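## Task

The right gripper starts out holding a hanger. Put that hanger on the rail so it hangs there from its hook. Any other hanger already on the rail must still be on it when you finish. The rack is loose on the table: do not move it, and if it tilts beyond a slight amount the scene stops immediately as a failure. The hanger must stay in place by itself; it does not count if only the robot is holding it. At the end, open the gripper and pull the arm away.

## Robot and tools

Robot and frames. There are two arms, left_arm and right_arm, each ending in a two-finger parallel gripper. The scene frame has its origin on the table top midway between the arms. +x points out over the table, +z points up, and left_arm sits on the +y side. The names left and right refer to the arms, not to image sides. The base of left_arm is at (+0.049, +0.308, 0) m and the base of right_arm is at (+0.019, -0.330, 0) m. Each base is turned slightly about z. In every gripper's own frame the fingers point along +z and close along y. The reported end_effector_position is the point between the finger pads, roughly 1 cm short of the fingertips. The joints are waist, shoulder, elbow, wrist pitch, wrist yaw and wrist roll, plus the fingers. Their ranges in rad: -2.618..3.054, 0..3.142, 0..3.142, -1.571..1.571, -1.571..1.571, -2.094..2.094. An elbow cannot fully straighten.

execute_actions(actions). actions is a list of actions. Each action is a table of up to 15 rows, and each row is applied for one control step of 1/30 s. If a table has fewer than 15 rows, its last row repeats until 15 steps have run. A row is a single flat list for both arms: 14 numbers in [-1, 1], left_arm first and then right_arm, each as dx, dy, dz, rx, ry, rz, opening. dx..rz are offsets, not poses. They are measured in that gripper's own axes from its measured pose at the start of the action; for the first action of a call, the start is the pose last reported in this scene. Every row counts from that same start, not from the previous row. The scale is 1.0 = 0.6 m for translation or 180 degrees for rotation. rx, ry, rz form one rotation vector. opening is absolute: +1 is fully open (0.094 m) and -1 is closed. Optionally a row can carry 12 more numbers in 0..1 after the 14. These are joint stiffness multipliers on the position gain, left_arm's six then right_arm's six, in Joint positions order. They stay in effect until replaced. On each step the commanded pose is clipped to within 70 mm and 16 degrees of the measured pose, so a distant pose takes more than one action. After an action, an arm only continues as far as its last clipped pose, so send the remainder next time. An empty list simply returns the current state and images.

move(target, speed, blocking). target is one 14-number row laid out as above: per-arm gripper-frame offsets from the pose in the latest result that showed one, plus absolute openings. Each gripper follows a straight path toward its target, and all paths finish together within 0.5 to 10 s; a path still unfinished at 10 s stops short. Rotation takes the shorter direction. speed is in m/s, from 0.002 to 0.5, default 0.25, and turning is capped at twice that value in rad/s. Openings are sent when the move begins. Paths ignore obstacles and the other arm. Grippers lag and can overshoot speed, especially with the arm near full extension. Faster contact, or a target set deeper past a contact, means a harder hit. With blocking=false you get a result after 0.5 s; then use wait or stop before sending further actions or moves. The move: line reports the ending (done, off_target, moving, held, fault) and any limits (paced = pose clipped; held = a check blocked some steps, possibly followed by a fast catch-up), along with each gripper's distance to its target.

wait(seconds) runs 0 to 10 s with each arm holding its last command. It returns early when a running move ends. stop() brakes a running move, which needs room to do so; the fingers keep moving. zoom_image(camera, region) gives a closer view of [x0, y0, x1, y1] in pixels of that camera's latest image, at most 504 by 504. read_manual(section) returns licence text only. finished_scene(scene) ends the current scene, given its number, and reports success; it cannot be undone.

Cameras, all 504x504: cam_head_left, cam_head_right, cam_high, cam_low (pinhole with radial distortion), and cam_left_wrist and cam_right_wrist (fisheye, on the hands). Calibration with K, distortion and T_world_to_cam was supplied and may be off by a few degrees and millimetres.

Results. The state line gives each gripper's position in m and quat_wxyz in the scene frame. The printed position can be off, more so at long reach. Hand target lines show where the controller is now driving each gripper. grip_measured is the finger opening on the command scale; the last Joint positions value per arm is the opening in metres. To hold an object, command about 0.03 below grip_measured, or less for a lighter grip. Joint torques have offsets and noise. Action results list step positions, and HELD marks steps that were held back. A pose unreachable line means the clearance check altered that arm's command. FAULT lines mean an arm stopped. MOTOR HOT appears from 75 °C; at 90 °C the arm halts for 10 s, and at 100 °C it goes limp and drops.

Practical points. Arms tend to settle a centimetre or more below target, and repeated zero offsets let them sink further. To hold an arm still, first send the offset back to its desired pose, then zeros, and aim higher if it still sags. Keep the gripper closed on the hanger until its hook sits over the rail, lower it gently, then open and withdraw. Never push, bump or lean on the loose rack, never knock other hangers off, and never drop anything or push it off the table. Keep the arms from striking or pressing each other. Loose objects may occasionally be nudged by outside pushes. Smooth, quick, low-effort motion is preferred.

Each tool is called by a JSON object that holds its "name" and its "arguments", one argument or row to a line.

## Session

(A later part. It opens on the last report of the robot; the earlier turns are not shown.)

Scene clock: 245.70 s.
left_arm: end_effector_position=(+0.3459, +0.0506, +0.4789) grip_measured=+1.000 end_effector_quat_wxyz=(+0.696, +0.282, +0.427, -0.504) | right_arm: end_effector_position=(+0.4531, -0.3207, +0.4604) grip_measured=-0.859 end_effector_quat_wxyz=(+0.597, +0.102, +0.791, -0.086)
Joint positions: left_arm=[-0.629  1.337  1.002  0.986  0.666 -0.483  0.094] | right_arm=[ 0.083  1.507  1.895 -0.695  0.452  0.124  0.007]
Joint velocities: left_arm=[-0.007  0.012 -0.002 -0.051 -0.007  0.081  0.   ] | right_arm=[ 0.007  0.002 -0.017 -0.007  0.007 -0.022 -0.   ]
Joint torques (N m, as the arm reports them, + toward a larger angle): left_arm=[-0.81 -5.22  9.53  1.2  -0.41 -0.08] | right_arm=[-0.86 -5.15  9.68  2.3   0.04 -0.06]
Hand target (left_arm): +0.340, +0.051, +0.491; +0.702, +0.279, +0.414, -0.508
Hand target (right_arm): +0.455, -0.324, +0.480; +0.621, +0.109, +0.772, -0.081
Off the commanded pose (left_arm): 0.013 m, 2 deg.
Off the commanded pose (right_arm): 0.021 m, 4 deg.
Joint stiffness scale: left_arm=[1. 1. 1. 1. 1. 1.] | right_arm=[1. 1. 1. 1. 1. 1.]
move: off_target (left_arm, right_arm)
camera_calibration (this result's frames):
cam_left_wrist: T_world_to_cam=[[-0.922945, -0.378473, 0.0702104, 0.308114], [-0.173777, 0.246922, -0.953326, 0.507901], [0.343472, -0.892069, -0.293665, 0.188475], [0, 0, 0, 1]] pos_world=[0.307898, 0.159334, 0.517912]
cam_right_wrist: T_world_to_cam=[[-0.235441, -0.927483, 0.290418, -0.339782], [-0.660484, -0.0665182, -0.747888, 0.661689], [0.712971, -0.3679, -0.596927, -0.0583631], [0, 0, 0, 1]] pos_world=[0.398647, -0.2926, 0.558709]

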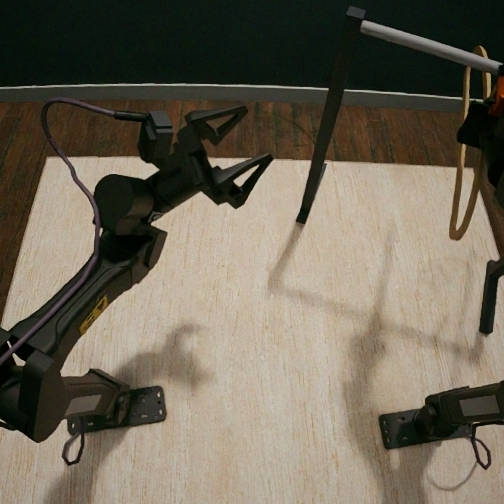

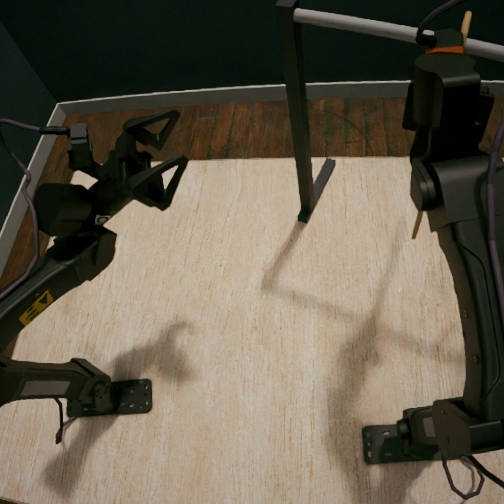

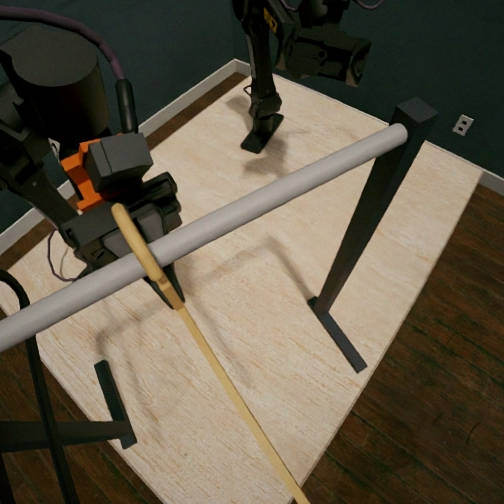

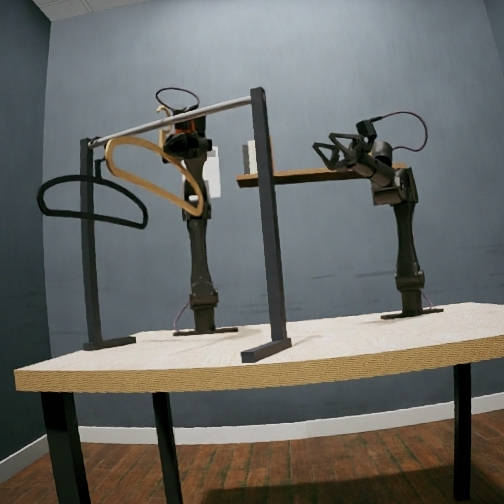

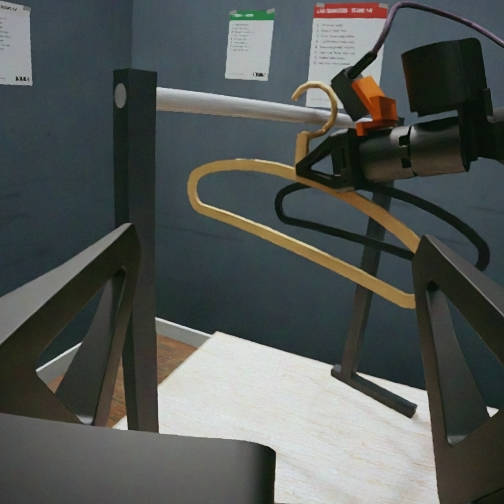

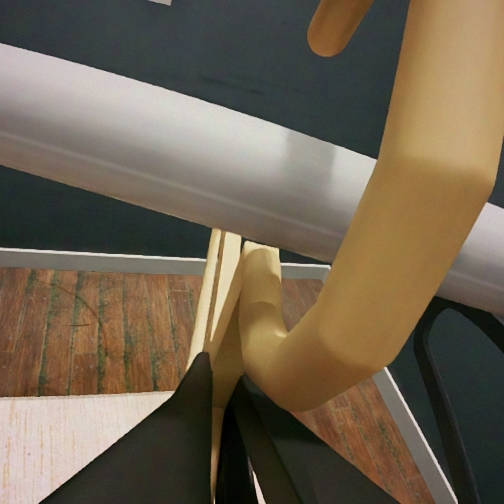

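{"name": "execute_actions", "arguments": {
  "actions": [
    [[-0.02,-0.01,0.01,0,-0.012,0,1,-0.031,-0.005,-0.002,0,-0.012,0.01,-0.89],[-0.02,-0.01,0.01,0,-0.012,0,1,-0.029,-0.005,0.0,0,-0.008,0.01,-0.89],[-0.02,-0.01,0.01,0,-0.012,0,1,-0.026,-0.005,0.002,0,-0.004,0.01,-0.89],[-0.02,-0.01,0.01,0,-0.012,0,1,-0.023,-0.005,0.004,0,0.0,0.01,-0.89],[-0.02,-0.01,0.01,0,-0.012,0,1,-0.019,-0.004,0.005,0,0.004,0.01,-0.89],[-0.02,-0.01,0.01,0,-0.012,0,1,-0.015,-0.004,0.006,0,0.008,0.01,-0.89],[-0.02,-0.01,0.01,0,-0.012,0,1,-0.011,-0.004,0.007,0,0.012,0.01,-0.89],[-0.02,-0.01,0.01,0,-0.012,0,1,-0.007,-0.004,0.008,0,0.015,0.01,-0.89],[-0.02,-0.01,0.01,0,-0.012,0,1,-0.003,-0.004,0.009,0,0.018,0.01,-0.89],[-0.02,-0.01,0.01,0,-0.012,0,1,0.001,-0.004,0.010,0,0.021,0.01,-0.89],[-0.02,-0.01,0.01,0,-0.012,0,1,0.005,-0.003,0.011,0,0.023,0.01,-0.89],[-0.02,-0.01,0.01,0,-0.012,0,1,0.009,-0.003,0.012,0,0.025,0.01,-0.89],[-0.02,-0.01,0.01,0,-0.012,0,1,0.013,-0.003,0.013,0,0.027,0.01,-0.89],[-0.02,-0.01,0.01,0,-0.012,0,1,0.017,-0.003,0.014,0,0.028,0.01,-0.89],[-0.02,-0.01,0.01,0,-0.012,0,1,0.020,-0.003,0.0145,0,0.029,0.01,-0.89]]
  ]
}}

{"name": "wait", "arguments": {
  "seconds": 0.5
}}

{"name": "zoom_image", "arguments": {
  "camera": "cam_left_wrist",
  "region": [230,50,400,190]
}}

{"name": "zoom_image", "arguments": {
  "camera": "cam_high",
  "region": [60,140,220,300]
}}

Scene clock: 278.53 s.
left_arm: end_effector_position=(+0.3457, +0.0490, +0.4802) grip_measured=+1.000 end_effector_quat_wxyz=(+0.697, +0.276, +0.427, -0.506) | right_arm: end_effector_position=(+0.4581, -0.3207, +0.4481) grip_measured=-0.859 end_effector_quat_wxyz=(+0.564, +0.108, +0.815, -0.077)
Joint positions: left_arm=[-0.64   1.337  1.002  0.986  0.646 -0.484  0.094] | right_arm=[ 0.071  1.57   1.992 -0.819  0.425  0.166  0.007]
Joint velocities: left_arm=[-0.017  0.007 -0.007  0.022 -0.007 -0.081  0.   ] | right_arm=[ 0.002  0.017  0.007 -0.168 -0.11   0.11   0.001]
Joint torques (N m, as the arm reports them, + toward a larger angle): left_arm=[-0.79 -5.2   9.6   1.2  -0.41 -0.08] | right_arm=[-1.02 -6.16  6.79  2.03  0.1   0.05]
Hand target (left_arm): +0.340, +0.050, +0.492; +0.704, +0.272, +0.414, -0.509
Hand target (right_arm): +0.457, -0.324, +0.446; +0.562, +0.119, +0.815, -0.072
Off the commanded pose (left_arm): 0.013 m, 2 deg.
Off the commanded pose (right_arm): 0.004 m, 1 deg.
Joint stiffness scale: left_arm=[1. 1. 1. 1. 1. 1.] | right_arm=[1. 1. 1. 1. 1. 1.]
Step readings (end_effector_position):
0: left_arm (+0.3460, +0.0507, +0.4789) | right_arm (+0.4531, -0.3205, +0.4608)
1: left_arm (+0.3461, +0.0506, +0.4791) | right_arm (+0.4532, -0.3204, +0.4612)
2: left_arm (+0.3459, +0.0500, +0.4794) | right_arm (+0.4540, -0.3204, +0.4623)
4: left_arm (+0.3450, +0.0488, +0.4797) | right_arm (+0.4561, -0.3206, +0.4656)
8: left_arm (+0.3452, +0.0487, +0.4800) | right_arm (+0.4587, -0.3218, +0.4652)
15: end_effector_position above
camera_calibration (this result's frames):
cam_left_wrist: T_world_to_cam=[[-0.920905, -0.381479, 0.080044, 0.301931], [-0.180429, 0.235167, -0.955061, 0.513271], [0.345512, -0.893963, -0.285397, 0.182902], [0, 0, 0, 1]] pos_world=[0.307465, 0.157983, 0.518237]
cam_right_wrist: T_world_to_cam=[[-0.213392, -0.93639, 0.278636, -0.342716], [-0.716718, -0.0437695, -0.695988, 0.665643], [0.663912, -0.348222, -0.661788, -0.0114492], [0, 0, 0, 1]] pos_world=[0.411547, -0.295768, 0.551196]

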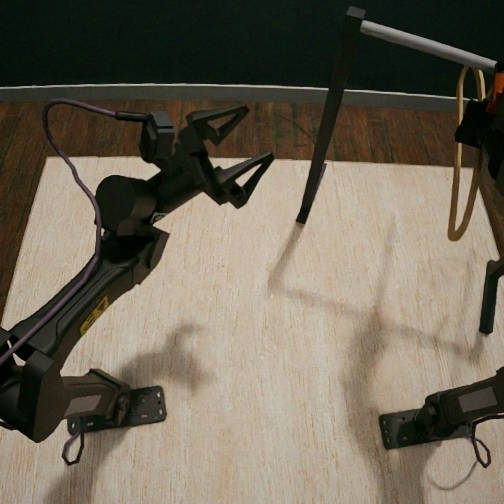

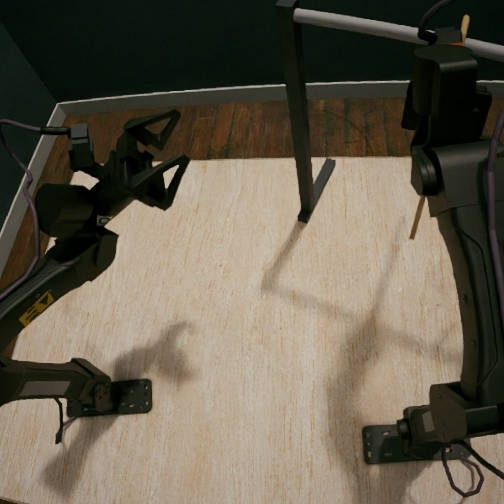

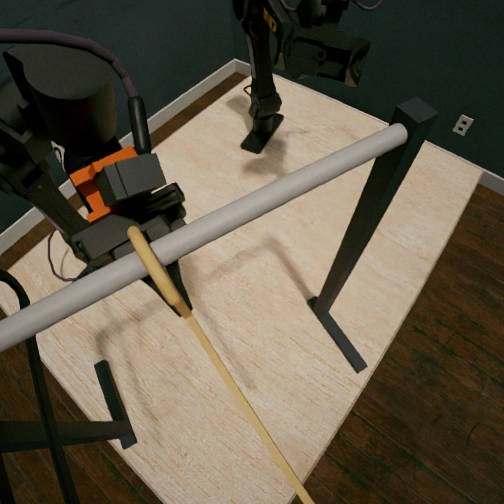

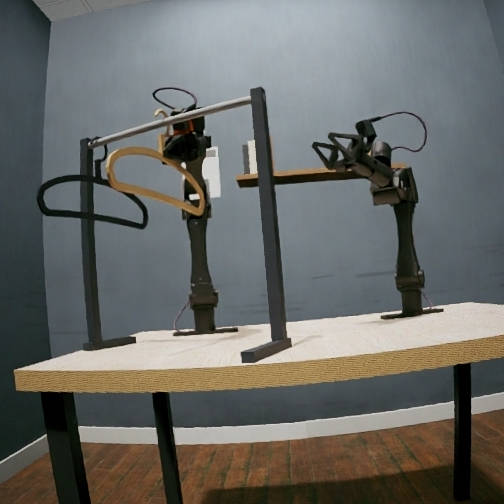

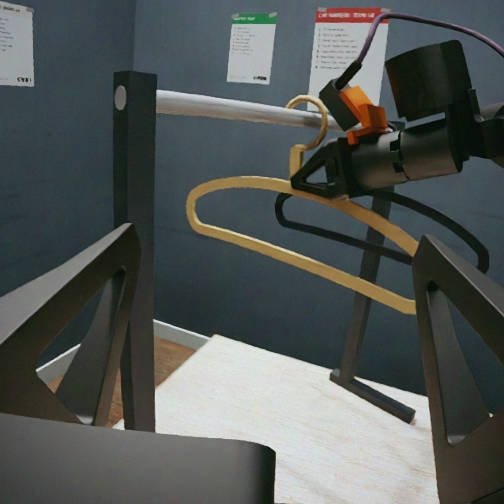

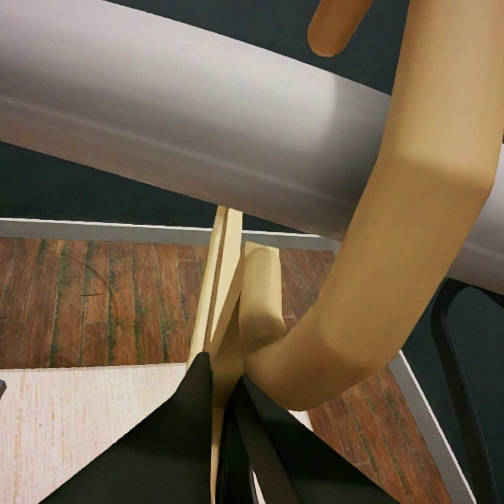

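Scene clock: 279.03 s.
left_arm: end_effector_position=(+0.3458, +0.0490, +0.4803) grip_measured=+1.000 end_effector_quat_wxyz=(+0.697, +0.275, +0.427, -0.506) | right_arm: end_effector_position=(+0.4571, -0.3202, +0.4444) grip_measured=-0.859 end_effector_quat_wxyz=(+0.558, +0.110, +0.819, -0.074)
Joint positions: left_arm=[-0.64   1.337  1.002  0.986  0.645 -0.484  0.094] | right_arm=[ 0.07   1.57   1.992 -0.834  0.418  0.178  0.007]
Joint velocities: left_arm=[-0.012  0.017  0.002 -0.081 -0.037 -0.037  0.   ] | right_arm=[ 0.002  0.002  0.002  0.007  0.007  0.007 -0.   ]
Joint torques (N m, as the arm reports them, + toward a larger angle): left_arm=[-0.78 -5.21  9.59  1.2  -0.4  -0.07] | right_arm=[-0.88 -6.21  6.65  1.91  0.06  0.13]
Hand target (left_arm): +0.340, +0.050, +0.492; +0.704, +0.272, +0.414, -0.510
Hand target (right_arm): +0.457, -0.324, +0.446; +0.562, +0.119, +0.816, -0.072
Off the commanded pose (left_arm): 0.013 m, 2 deg.
Off the commanded pose (right_arm): 0.004 m, 1 deg.
Joint stiffness scale: left_arm=[1. 1. 1. 1. 1. 1.] | right_arm=[1. 1. 1. 1. 1. 1.]
wait: 0.50 s; at rest by 0.23 s
camera_calibration (this result's frames):
cam_left_wrist: T_world_to_cam=[[-0.920658, -0.382005, 0.0803858, 0.301827], [-0.180761, 0.234659, -0.955123, 0.513491], [0.345999, -0.893872, -0.285092, 0.182623], [0, 0, 0, 1]] pos_world=[0.307511, 0.158046, 0.518249]
cam_right_wrist: T_world_to_cam=[[-0.208828, -0.939393, 0.271904, -0.341462], [-0.725879, -0.0374287, -0.686803, 0.66448], [0.655355, -0.340793, -0.67407, -0.00126192], [0, 0, 0, 1]] pos_world=[0.411853, -0.296326, 0.548361]

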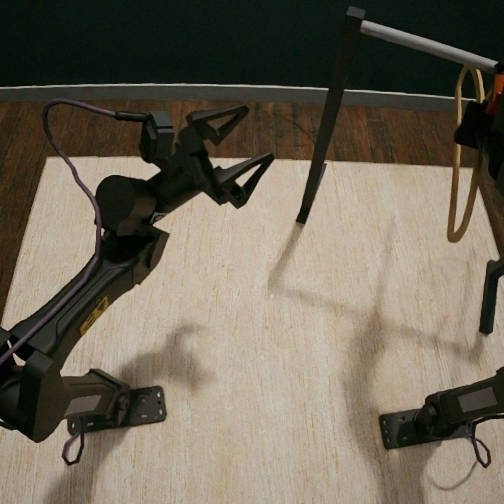

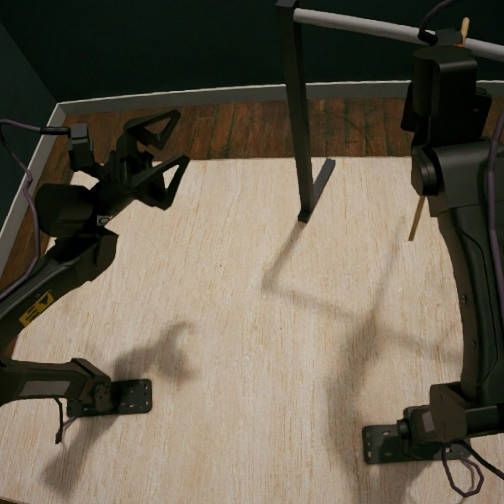

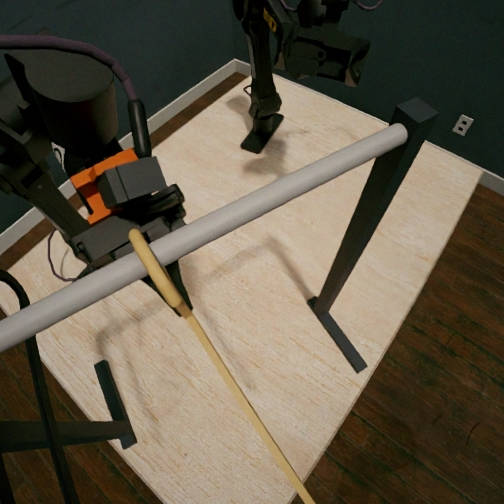

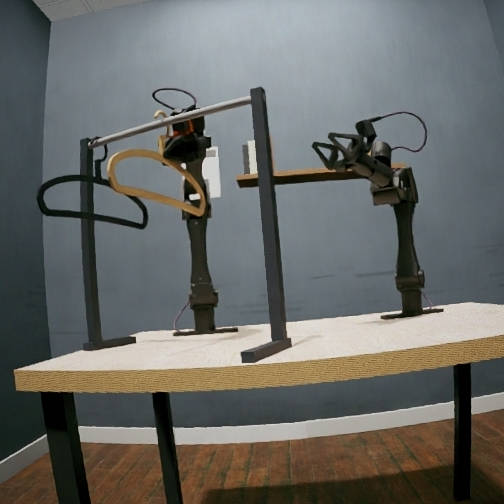

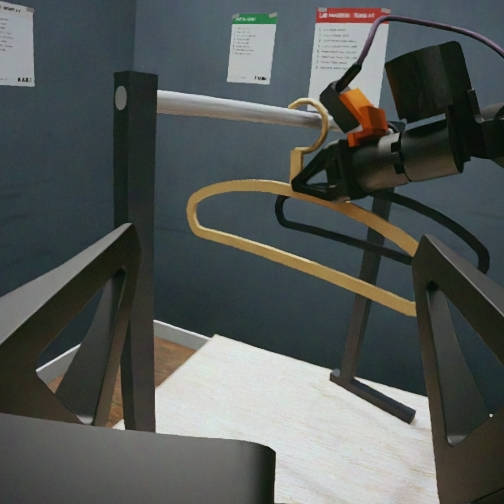

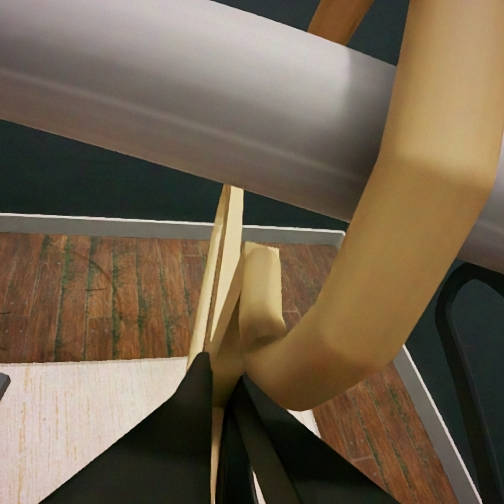

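Region (230, 50, 400, 190) of cam_left_wrist's 504x504 image, scaled by 2.965, with more detail than that image has; it fills the top 415 rows of this view, and the rest is white.

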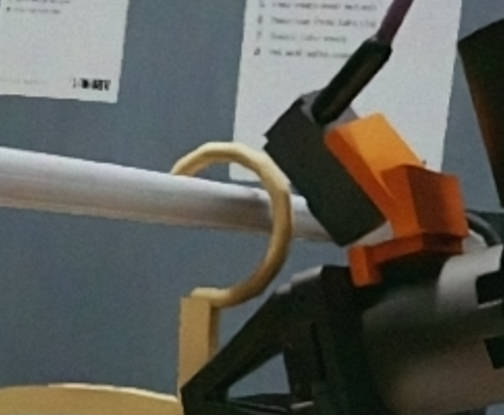

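Region (60, 140, 220, 300) of cam_high's 504x504 image, scaled by 3.150, with more detail than that image has.

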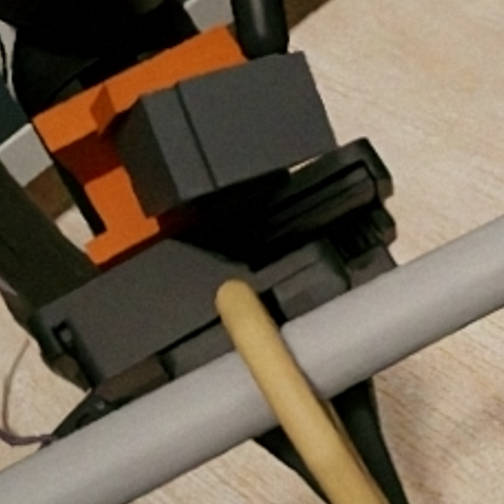

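{"name": "execute_actions", "arguments": {
  "actions": [
    [[-0.02,-0.01,0.01,0,-0.012,0,1,-0.002,-0.005,0,0,-0.003,0.005,-0.89],[-0.02,-0.01,0.01,0,-0.012,0,1,0.0,-0.005,-0.001,0,-0.003,0.005,-0.89],[-0.02,-0.01,0.01,0,-0.012,0,1,0.002,-0.005,-0.002,0,-0.003,0.005,-0.89],[-0.02,-0.01,0.01,0,-0.012,0,1,0.004,-0.005,-0.003,0,-0.003,0.005,-0.89],[-0.02,-0.01,0.01,0,-0.012,0,1,0.006,-0.005,-0.003,0,-0.003,0.005,-0.89],[-0.02,-0.01,0.01,0,-0.012,0,1,0.008,-0.005,-0.003,0,-0.003,0.005,-0.89],[-0.02,-0.01,0.01,0,-0.012,0,1,0.010,-0.005,-0.003,0,-0.003,0.005,-0.89],[-0.02,-0.01,0.01,0,-0.012,0,1,0.012,-0.005,-0.003,0,-0.003,0.005,-0.89],[-0.02,-0.01,0.01,0,-0.012,0,1,0.014,-0.005,-0.002,0,-0.003,0.005,-0.89],[-0.02,-0.01,0.01,0,-0.012,0,1,0.016,-0.005,-0.002,0,-0.003,0.005,-0.89],[-0.02,-0.01,0.01,0,-0.012,0,1,0.018,-0.005,-0.001,0,-0.003,0.005,-0.89],[-0.02,-0.01,0.01,0,-0.012,0,1,0.019,-0.005,-0.001,0,-0.003,0.005,-0.89]]
  ]
}}

{"name": "wait", "arguments": {
  "seconds": 0.4
}}

{"name": "zoom_image", "arguments": {
  "camera": "cam_left_wrist",
  "region": [230,50,400,190]
}}

Scene clock: 292.60 s.
left_arm: end_effector_position=(+0.3455, +0.0474, +0.4816) grip_measured=+1.000 end_effector_quat_wxyz=(+0.699, +0.269, +0.427, -0.508) | right_arm: end_effector_position=(+0.4562, -0.3202, +0.4352) grip_measured=-0.859 end_effector_quat_wxyz=(+0.563, +0.111, +0.816, -0.072)
Joint positions: left_arm=[-0.652  1.337  1.002  0.986  0.625 -0.484  0.094] | right_arm=[ 0.07   1.53   1.896 -0.765  0.417  0.179  0.007]
Joint velocities: left_arm=[-0.012 -0.002  0.002 -0.007 -0.022  0.066  0.   ] | right_arm=[-0.002 -0.017 -0.071  0.095  0.066  0.037  0.   ]
Joint torques (N m, as the arm reports them, + toward a larger angle): left_arm=[-0.75 -5.17  9.65  1.21 -0.4  -0.08] | right_arm=[-0.16 -7.35  5.66  1.65  0.06  0.1 ]
Hand target (left_arm): +0.340, +0.048, +0.494; +0.705, +0.266, +0.413, -0.511
Hand target (right_arm): +0.452, -0.322, +0.434; +0.563, +0.116, +0.815, -0.070
Off the commanded pose (left_arm): 0.013 m, 2 deg.
Off the commanded pose (right_arm): 0.005 m, 1 deg.
Joint stiffness scale: left_arm=[1. 1. 1. 1. 1. 1.] | right_arm=[1. 1. 1. 1. 1. 1.]
Step readings (end_effector_position):
0: left_arm (+0.3458, +0.0490, +0.4803) | right_arm (+0.4570, -0.3202, +0.4443)
1: left_arm (+0.3458, +0.0489, +0.4805) | right_arm (+0.4572, -0.3200, +0.4436)
2: left_arm (+0.3457, +0.0485, +0.4808) | right_arm (+0.4574, -0.3200, +0.4422)
4: left_arm (+0.3448, +0.0471, +0.4810) | right_arm (+0.4583, -0.3198, +0.4365)
8: left_arm (+0.3451, +0.0471, +0.4814) | right_arm (+0.4583, -0.3198, +0.4362)
15: end_effector_position above
camera_calibration (this result's frames):
cam_left_wrist: T_world_to_cam=[[-0.918615, -0.384806, 0.0898368, 0.295718], [-0.187074, 0.22325, -0.956641, 0.518515], [0.348065, -0.895591, -0.277068, 0.177126], [0, 0, 0, 1]] pos_world=[0.307001, 0.156669, 0.518542]
cam_right_wrist: T_world_to_cam=[[-0.211201, -0.940407, 0.266513, -0.336028], [-0.717549, -0.0359775, -0.695578, 0.658007], [0.663715, -0.338143, -0.667189, -0.0128193], [0, 0, 0, 1]] pos_world=[0.409691, -0.296664, 0.538698]

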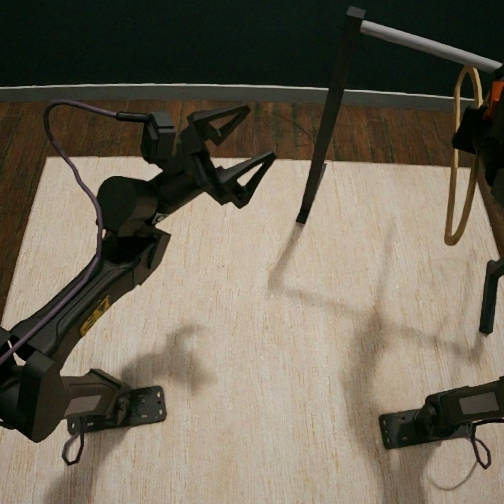

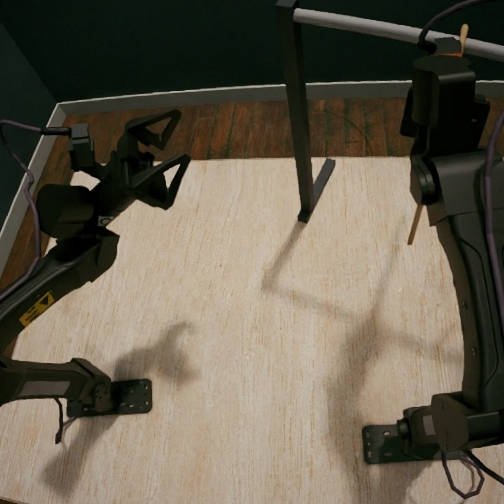

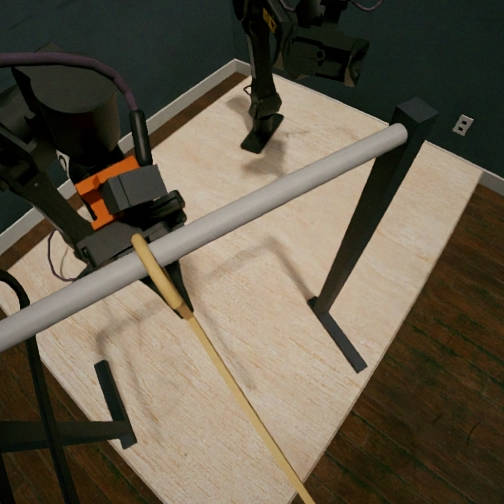

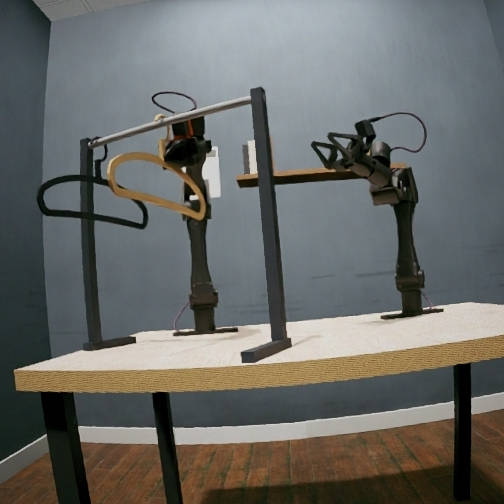

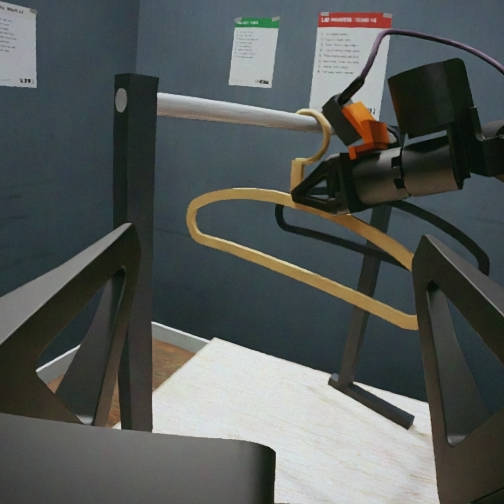

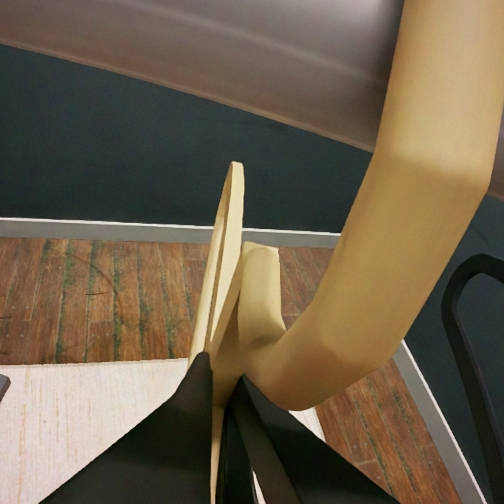

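Scene clock: 293.00 s.
left_arm: end_effector_position=(+0.3456, +0.0475, +0.4816) grip_measured=+1.000 end_effector_quat_wxyz=(+0.699, +0.269, +0.427, -0.507) | right_arm: end_effector_position=(+0.4570, -0.3200, +0.4352) grip_measured=-0.859 end_effector_quat_wxyz=(+0.565, +0.112, +0.815, -0.071)
Joint positions: left_arm=[-0.652  1.337  1.002  0.986  0.624 -0.484  0.094] | right_arm=[ 0.07   1.53   1.892 -0.758  0.417  0.179  0.007]
Joint velocities: left_arm=[-0.002 -0.007 -0.002 -0.037  0.007  0.007  0.   ] | right_arm=[-0.007 -0.007 -0.012 -0.007  0.066  0.007  0.001]
Joint torques (N m, as the arm reports them, + toward a larger angle): left_arm=[-0.79 -5.19  9.65  1.2  -0.4  -0.08] | right_arm=[-0.11 -7.35  5.79  1.75  0.1   0.06]
Hand target (left_arm): +0.340, +0.048, +0.494; +0.705, +0.266, +0.413, -0.511
Hand target (right_arm): +0.452, -0.322, +0.434; +0.562, +0.116, +0.816, -0.070
Off the commanded pose (left_arm): 0.013 m, 2 deg.
Off the commanded pose (right_arm): 0.006 m, 1 deg.
Joint stiffness scale: left_arm=[1. 1. 1. 1. 1. 1.] | right_arm=[1. 1. 1. 1. 1. 1.]
wait: 0.40 s; at rest by 0.17 s
camera_calibration (this result's frames):
cam_left_wrist: T_world_to_cam=[[-0.918363, -0.385326, 0.0901832, 0.295609], [-0.187404, 0.222739, -0.956696, 0.518729], [0.348552, -0.895495, -0.276767, 0.176849], [0, 0, 0, 1]] pos_world=[0.307047, 0.156732, 0.518553]
cam_right_wrist: T_world_to_cam=[[-0.212499, -0.940721, 0.264365, -0.334267], [-0.714817, -0.03481, -0.698445, 0.659033], [0.666244, -0.337392, -0.665046, -0.0151742], [0, 0, 0, 1]] pos_world=[0.410167, -0.296631, 0.538575]

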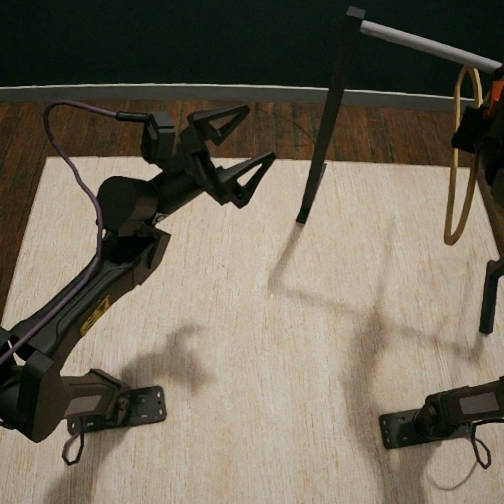

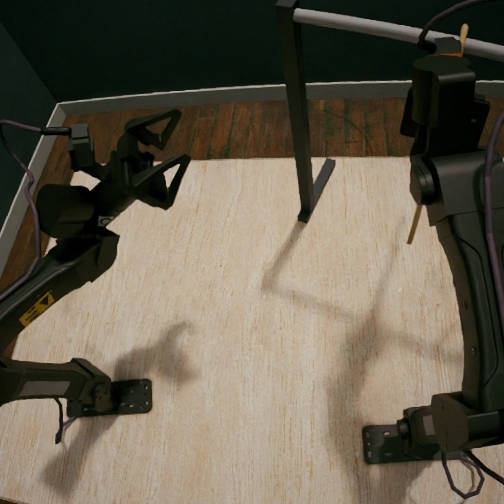

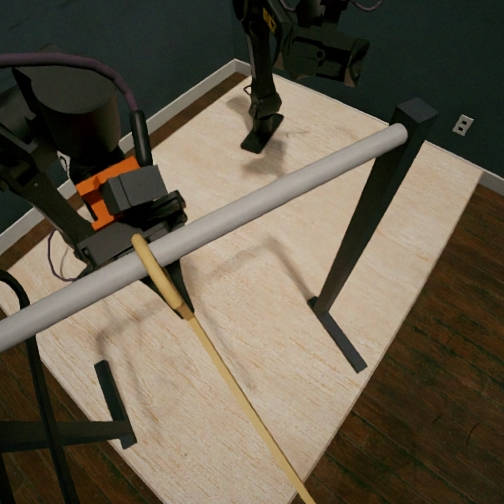

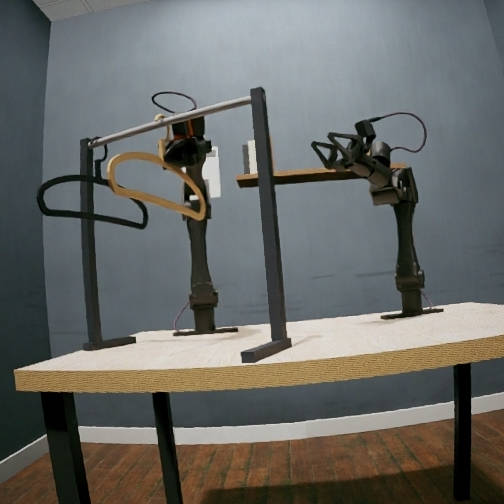

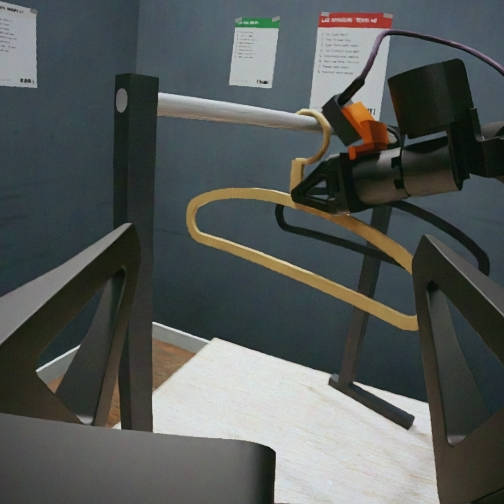

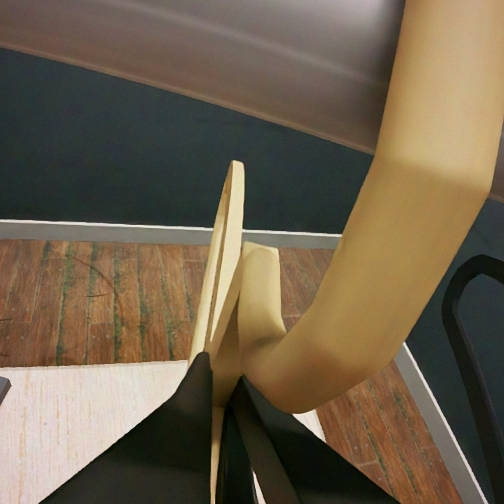

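Region (230, 50, 400, 190) of cam_left_wrist's 504x504 image, scaled by 2.965, with more detail than that image has; it fills the top 415 rows of this view, and the rest is white.

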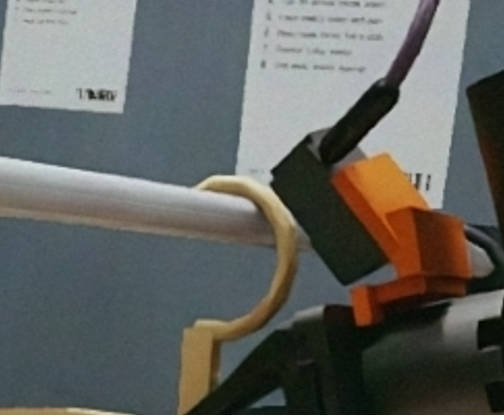

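{"name": "execute_actions", "arguments": {
  "actions": [
    [[-0.02,-0.01,0.01,0,-0.012,0,1,-0.004,-0.003,-0.006,0,-0.002,0.003,-0.87],[-0.02,-0.01,0.01,0,-0.012,0,1,-0.008,-0.003,-0.007,0,-0.003,0.003,-0.85],[-0.02,-0.01,0.01,0,-0.012,0,1,-0.011,-0.003,-0.008,0,-0.004,0.003,-0.82],[-0.02,-0.01,0.01,0,-0.012,0,1,-0.014,-0.003,-0.009,0,-0.005,0.003,-0.78],[-0.02,-0.01,0.01,0,-0.012,0,1,-0.016,-0.003,-0.010,0,-0.006,0.003,-0.72],[-0.02,-0.01,0.01,0,-0.012,0,1,-0.018,-0.003,-0.011,0,-0.007,0.003,-0.65],[-0.02,-0.01,0.01,0,-0.012,0,1,-0.020,-0.003,-0.012,0,-0.008,0.003,-0.57],[-0.02,-0.01,0.01,0,-0.012,0,1,-0.021,-0.003,-0.013,0,-0.008,0.003,-0.49],[-0.02,-0.01,0.01,0,-0.012,0,1,-0.022,-0.003,-0.014,0,-0.008,0.003,-0.41],[-0.02,-0.01,0.01,0,-0.012,0,1,-0.023,-0.003,-0.015,0,-0.008,0.003,-0.33],[-0.02,-0.01,0.01,0,-0.012,0,1,-0.024,-0.003,-0.016,0,-0.008,0.003,-0.25],[-0.02,-0.01,0.01,0,-0.012,0,1,-0.025,-0.003,-0.017,0,-0.008,0.003,-0.18],[-0.02,-0.01,0.01,0,-0.012,0,1,-0.025,-0.003,-0.017,0,-0.008,0.003,-0.1]]
  ]
}}

Scene clock: 302.47 s.
left_arm: end_effector_position=(+0.3453, +0.0459, +0.4829) grip_measured=+1.000 end_effector_quat_wxyz=(+0.700, +0.263, +0.426, -0.509) | right_arm: end_effector_position=(+0.4541, -0.3206, +0.4488) grip_measured=-0.104 end_effector_quat_wxyz=(+0.575, +0.114, +0.807, -0.067)
Joint positions: left_arm=[-0.664  1.337  1.002  0.986  0.604 -0.484  0.094] | right_arm=[ 0.07   1.53   1.929 -0.767  0.417  0.179  0.042]
Joint velocities: left_arm=[-0.002 -0.002  0.002  0.007  0.022 -0.022  0.   ] | right_arm=[-0.017  0.002  0.071  0.037 -0.022 -0.095  0.006]
Joint torques (N m, as the arm reports them, + toward a larger angle): left_arm=[-0.77 -5.18  9.7   1.2  -0.39 -0.07] | right_arm=[ 0.26 -5.33  8.9   1.65  0.14 -0.02]
Hand target (left_arm): +0.340, +0.047, +0.495; +0.706, +0.259, +0.413, -0.513
Hand target (right_arm): +0.452, -0.321, +0.453; +0.576, +0.114, +0.807, -0.070
Off the commanded pose (left_arm): 0.013 m, 2 deg.
Off the commanded pose (right_arm): 0.004 m, 0 deg.
Joint stiffness scale: left_arm=[1. 1. 1. 1. 1. 1.] | right_arm=[1. 1. 1. 1. 1. 1.]
Step readings (end_effector_position):
0: left_arm (+0.3456, +0.0475, +0.4816) | right_arm (+0.4571, -0.3200, +0.4353)
1: left_arm (+0.3457, +0.0473, +0.4819) | right_arm (+0.4571, -0.3200, +0.4353)
2: left_arm (+0.3455, +0.0469, +0.4821) | right_arm (+0.4571, -0.3200, +0.4354)
4: left_arm (+0.3448, +0.0457, +0.4824) | right_arm (+0.4570, -0.3200, +0.4359)
8: left_arm (+0.3449, +0.0455, +0.4827) | right_arm (+0.4564, -0.3201, +0.4385)
15: end_effector_position above
camera_calibration (this result's frames):
cam_left_wrist: T_world_to_cam=[[-0.916241, -0.38801, 0.0997506, 0.289373], [-0.193798, 0.211346, -0.958006, 0.523598], [0.350634, -0.897096, -0.268839, 0.171386], [0, 0, 0, 1]] pos_world=[0.306514, 0.15537, 0.51882]
cam_right_wrist: T_world_to_cam=[[-0.219491, -0.942042, 0.253735, -0.331486], [-0.695707, -0.0311994, -0.717648, 0.667439], [0.683971, -0.334042, -0.648536, -0.0187609], [0, 0, 0, 1]] pos_world=[0.404415, -0.297717, 0.550929]

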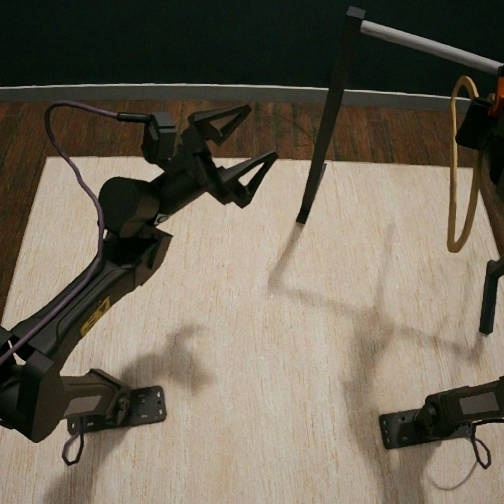

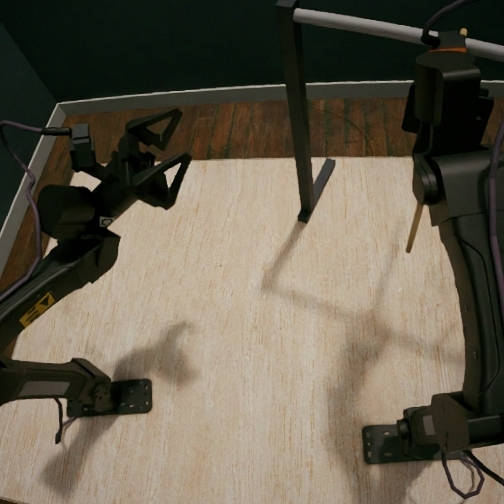

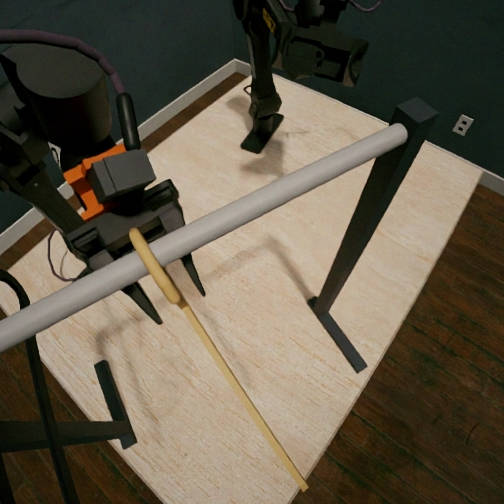

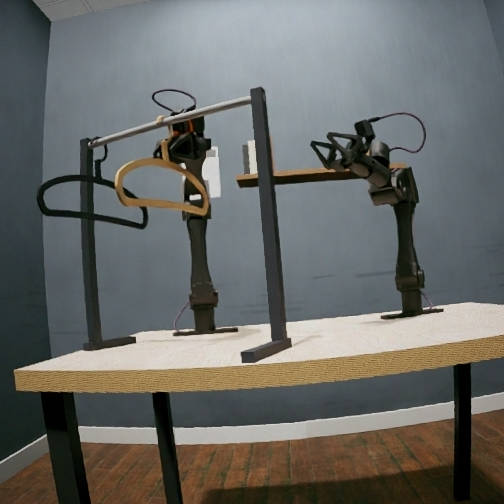

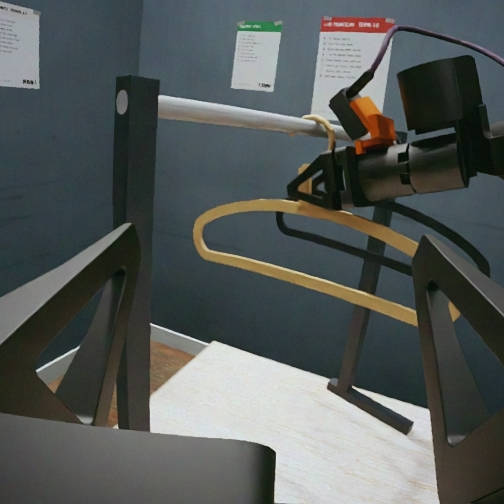

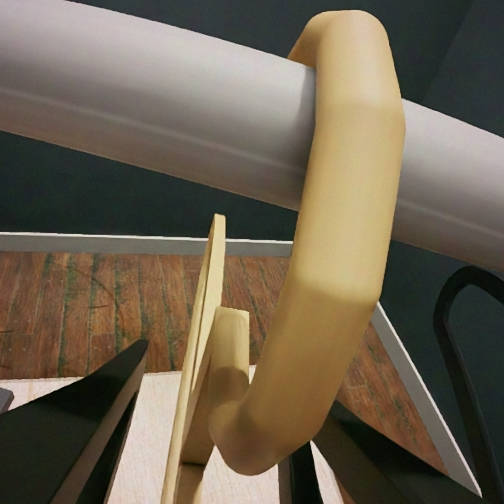

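{"name": "move", "arguments": {
  "target": [0,0,-0.1,0,0,0,1,0.02,0,-0.31,0,-0.03,0,-0.1],
  "speed": 0.18
}}

Scene clock: 315.60 s.
left_arm: end_effector_position=(+0.3335, +0.0872, +0.4464) grip_measured=+1.000 end_effector_quat_wxyz=(+0.692, +0.262, +0.438, -0.511) | right_arm: end_effector_position=(+0.2794, -0.2705, +0.4962) grip_measured=-0.102 end_effector_quat_wxyz=(+0.612, +0.106, +0.780, -0.072)
Joint positions: left_arm=[-0.528  1.246  0.797  1.135  0.715 -0.59   0.094] | right_arm=[ 0.712  1.221  1.931 -1.194  1.028  0.442  0.042]
Joint velocities: left_arm=[ 0.002 -0.022  0.022  0.007  0.081 -0.066  0.   ] | right_arm=[ 0.007 -0.007  0.002 -0.066 -0.022  0.037  0.001]
Joint torques (N m, as the arm reports them, + toward a larger angle): left_arm=[ 0.92 -6.12  6.84  1.24 -0.23 -0.07] | right_arm=[ 0.75 -0.05  7.08  1.42  0.4   0.11]
Hand target (left_arm): +0.325, +0.093, +0.453; +0.700, +0.264, +0.427, -0.508
Hand target (right_arm): +0.279, -0.270, +0.498; +0.613, +0.109, +0.779, -0.075
Off the commanded pose (left_arm): 0.012 m, 2 deg.
Off the commanded pose (right_arm): 0.005 m, 1 deg.
Joint stiffness scale: left_arm=[1. 1. 1. 1. 1. 1.] | right_arm=[1. 1. 1. 1. 1. 1.]
move: off_target (left_arm)
camera_calibration (this result's frames):
cam_left_wrist: T_world_to_cam=[[-0.914766, -0.38655, 0.117399, 0.289732], [-0.217271, 0.225751, -0.949647, 0.480497], [0.340584, -0.894212, -0.290496, 0.215555], [0, 0, 0, 1]] pos_world=[0.29602, 0.196275, 0.484906]
cam_right_wrist: T_world_to_cam=[[-0.235918, -0.936294, 0.260184, -0.331745], [-0.629341, -0.0568014, -0.77505, 0.584544], [0.740454, -0.346593, -0.575848, 0.0929184], [0, 0, 0, 1]] pos_world=[0.220811, -0.245203, 0.592872]

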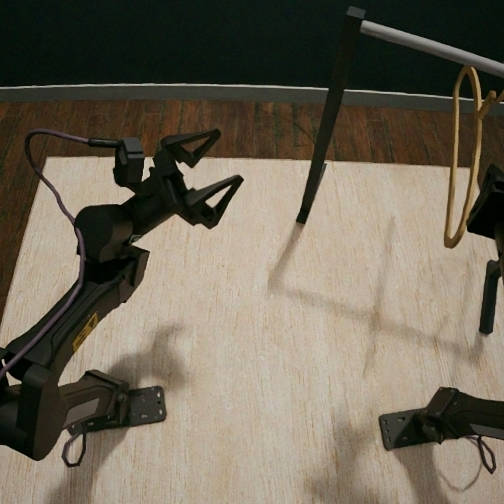

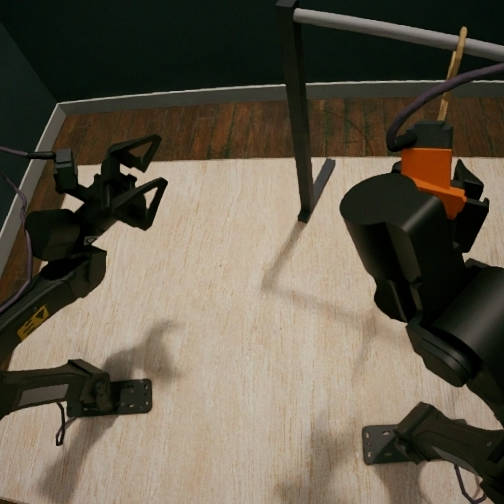

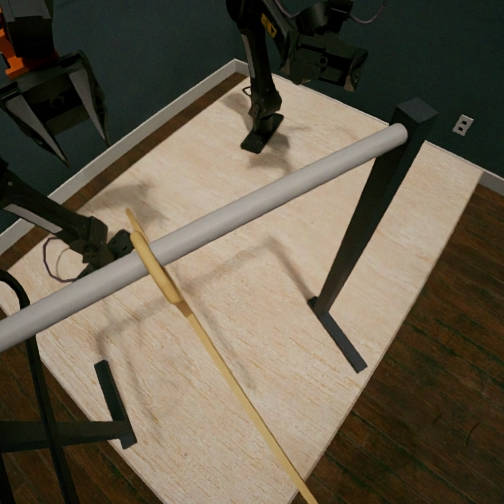

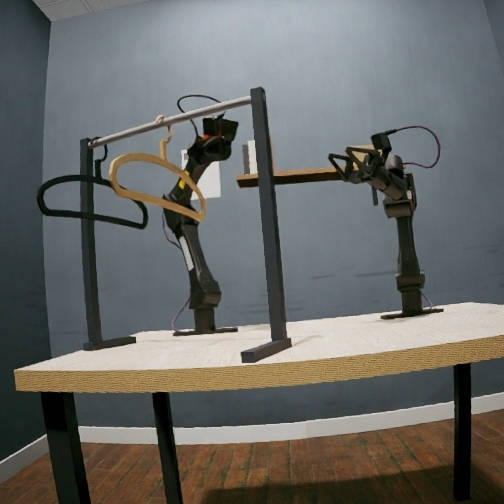

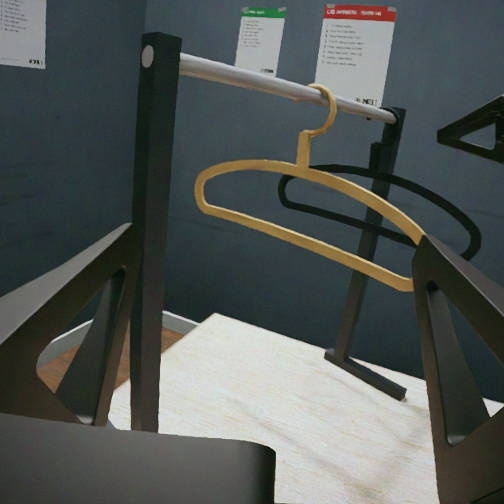

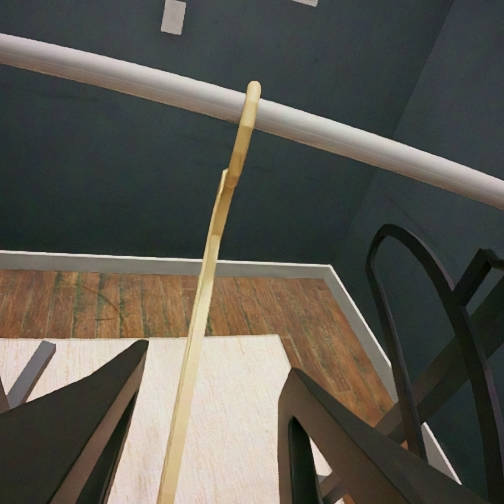

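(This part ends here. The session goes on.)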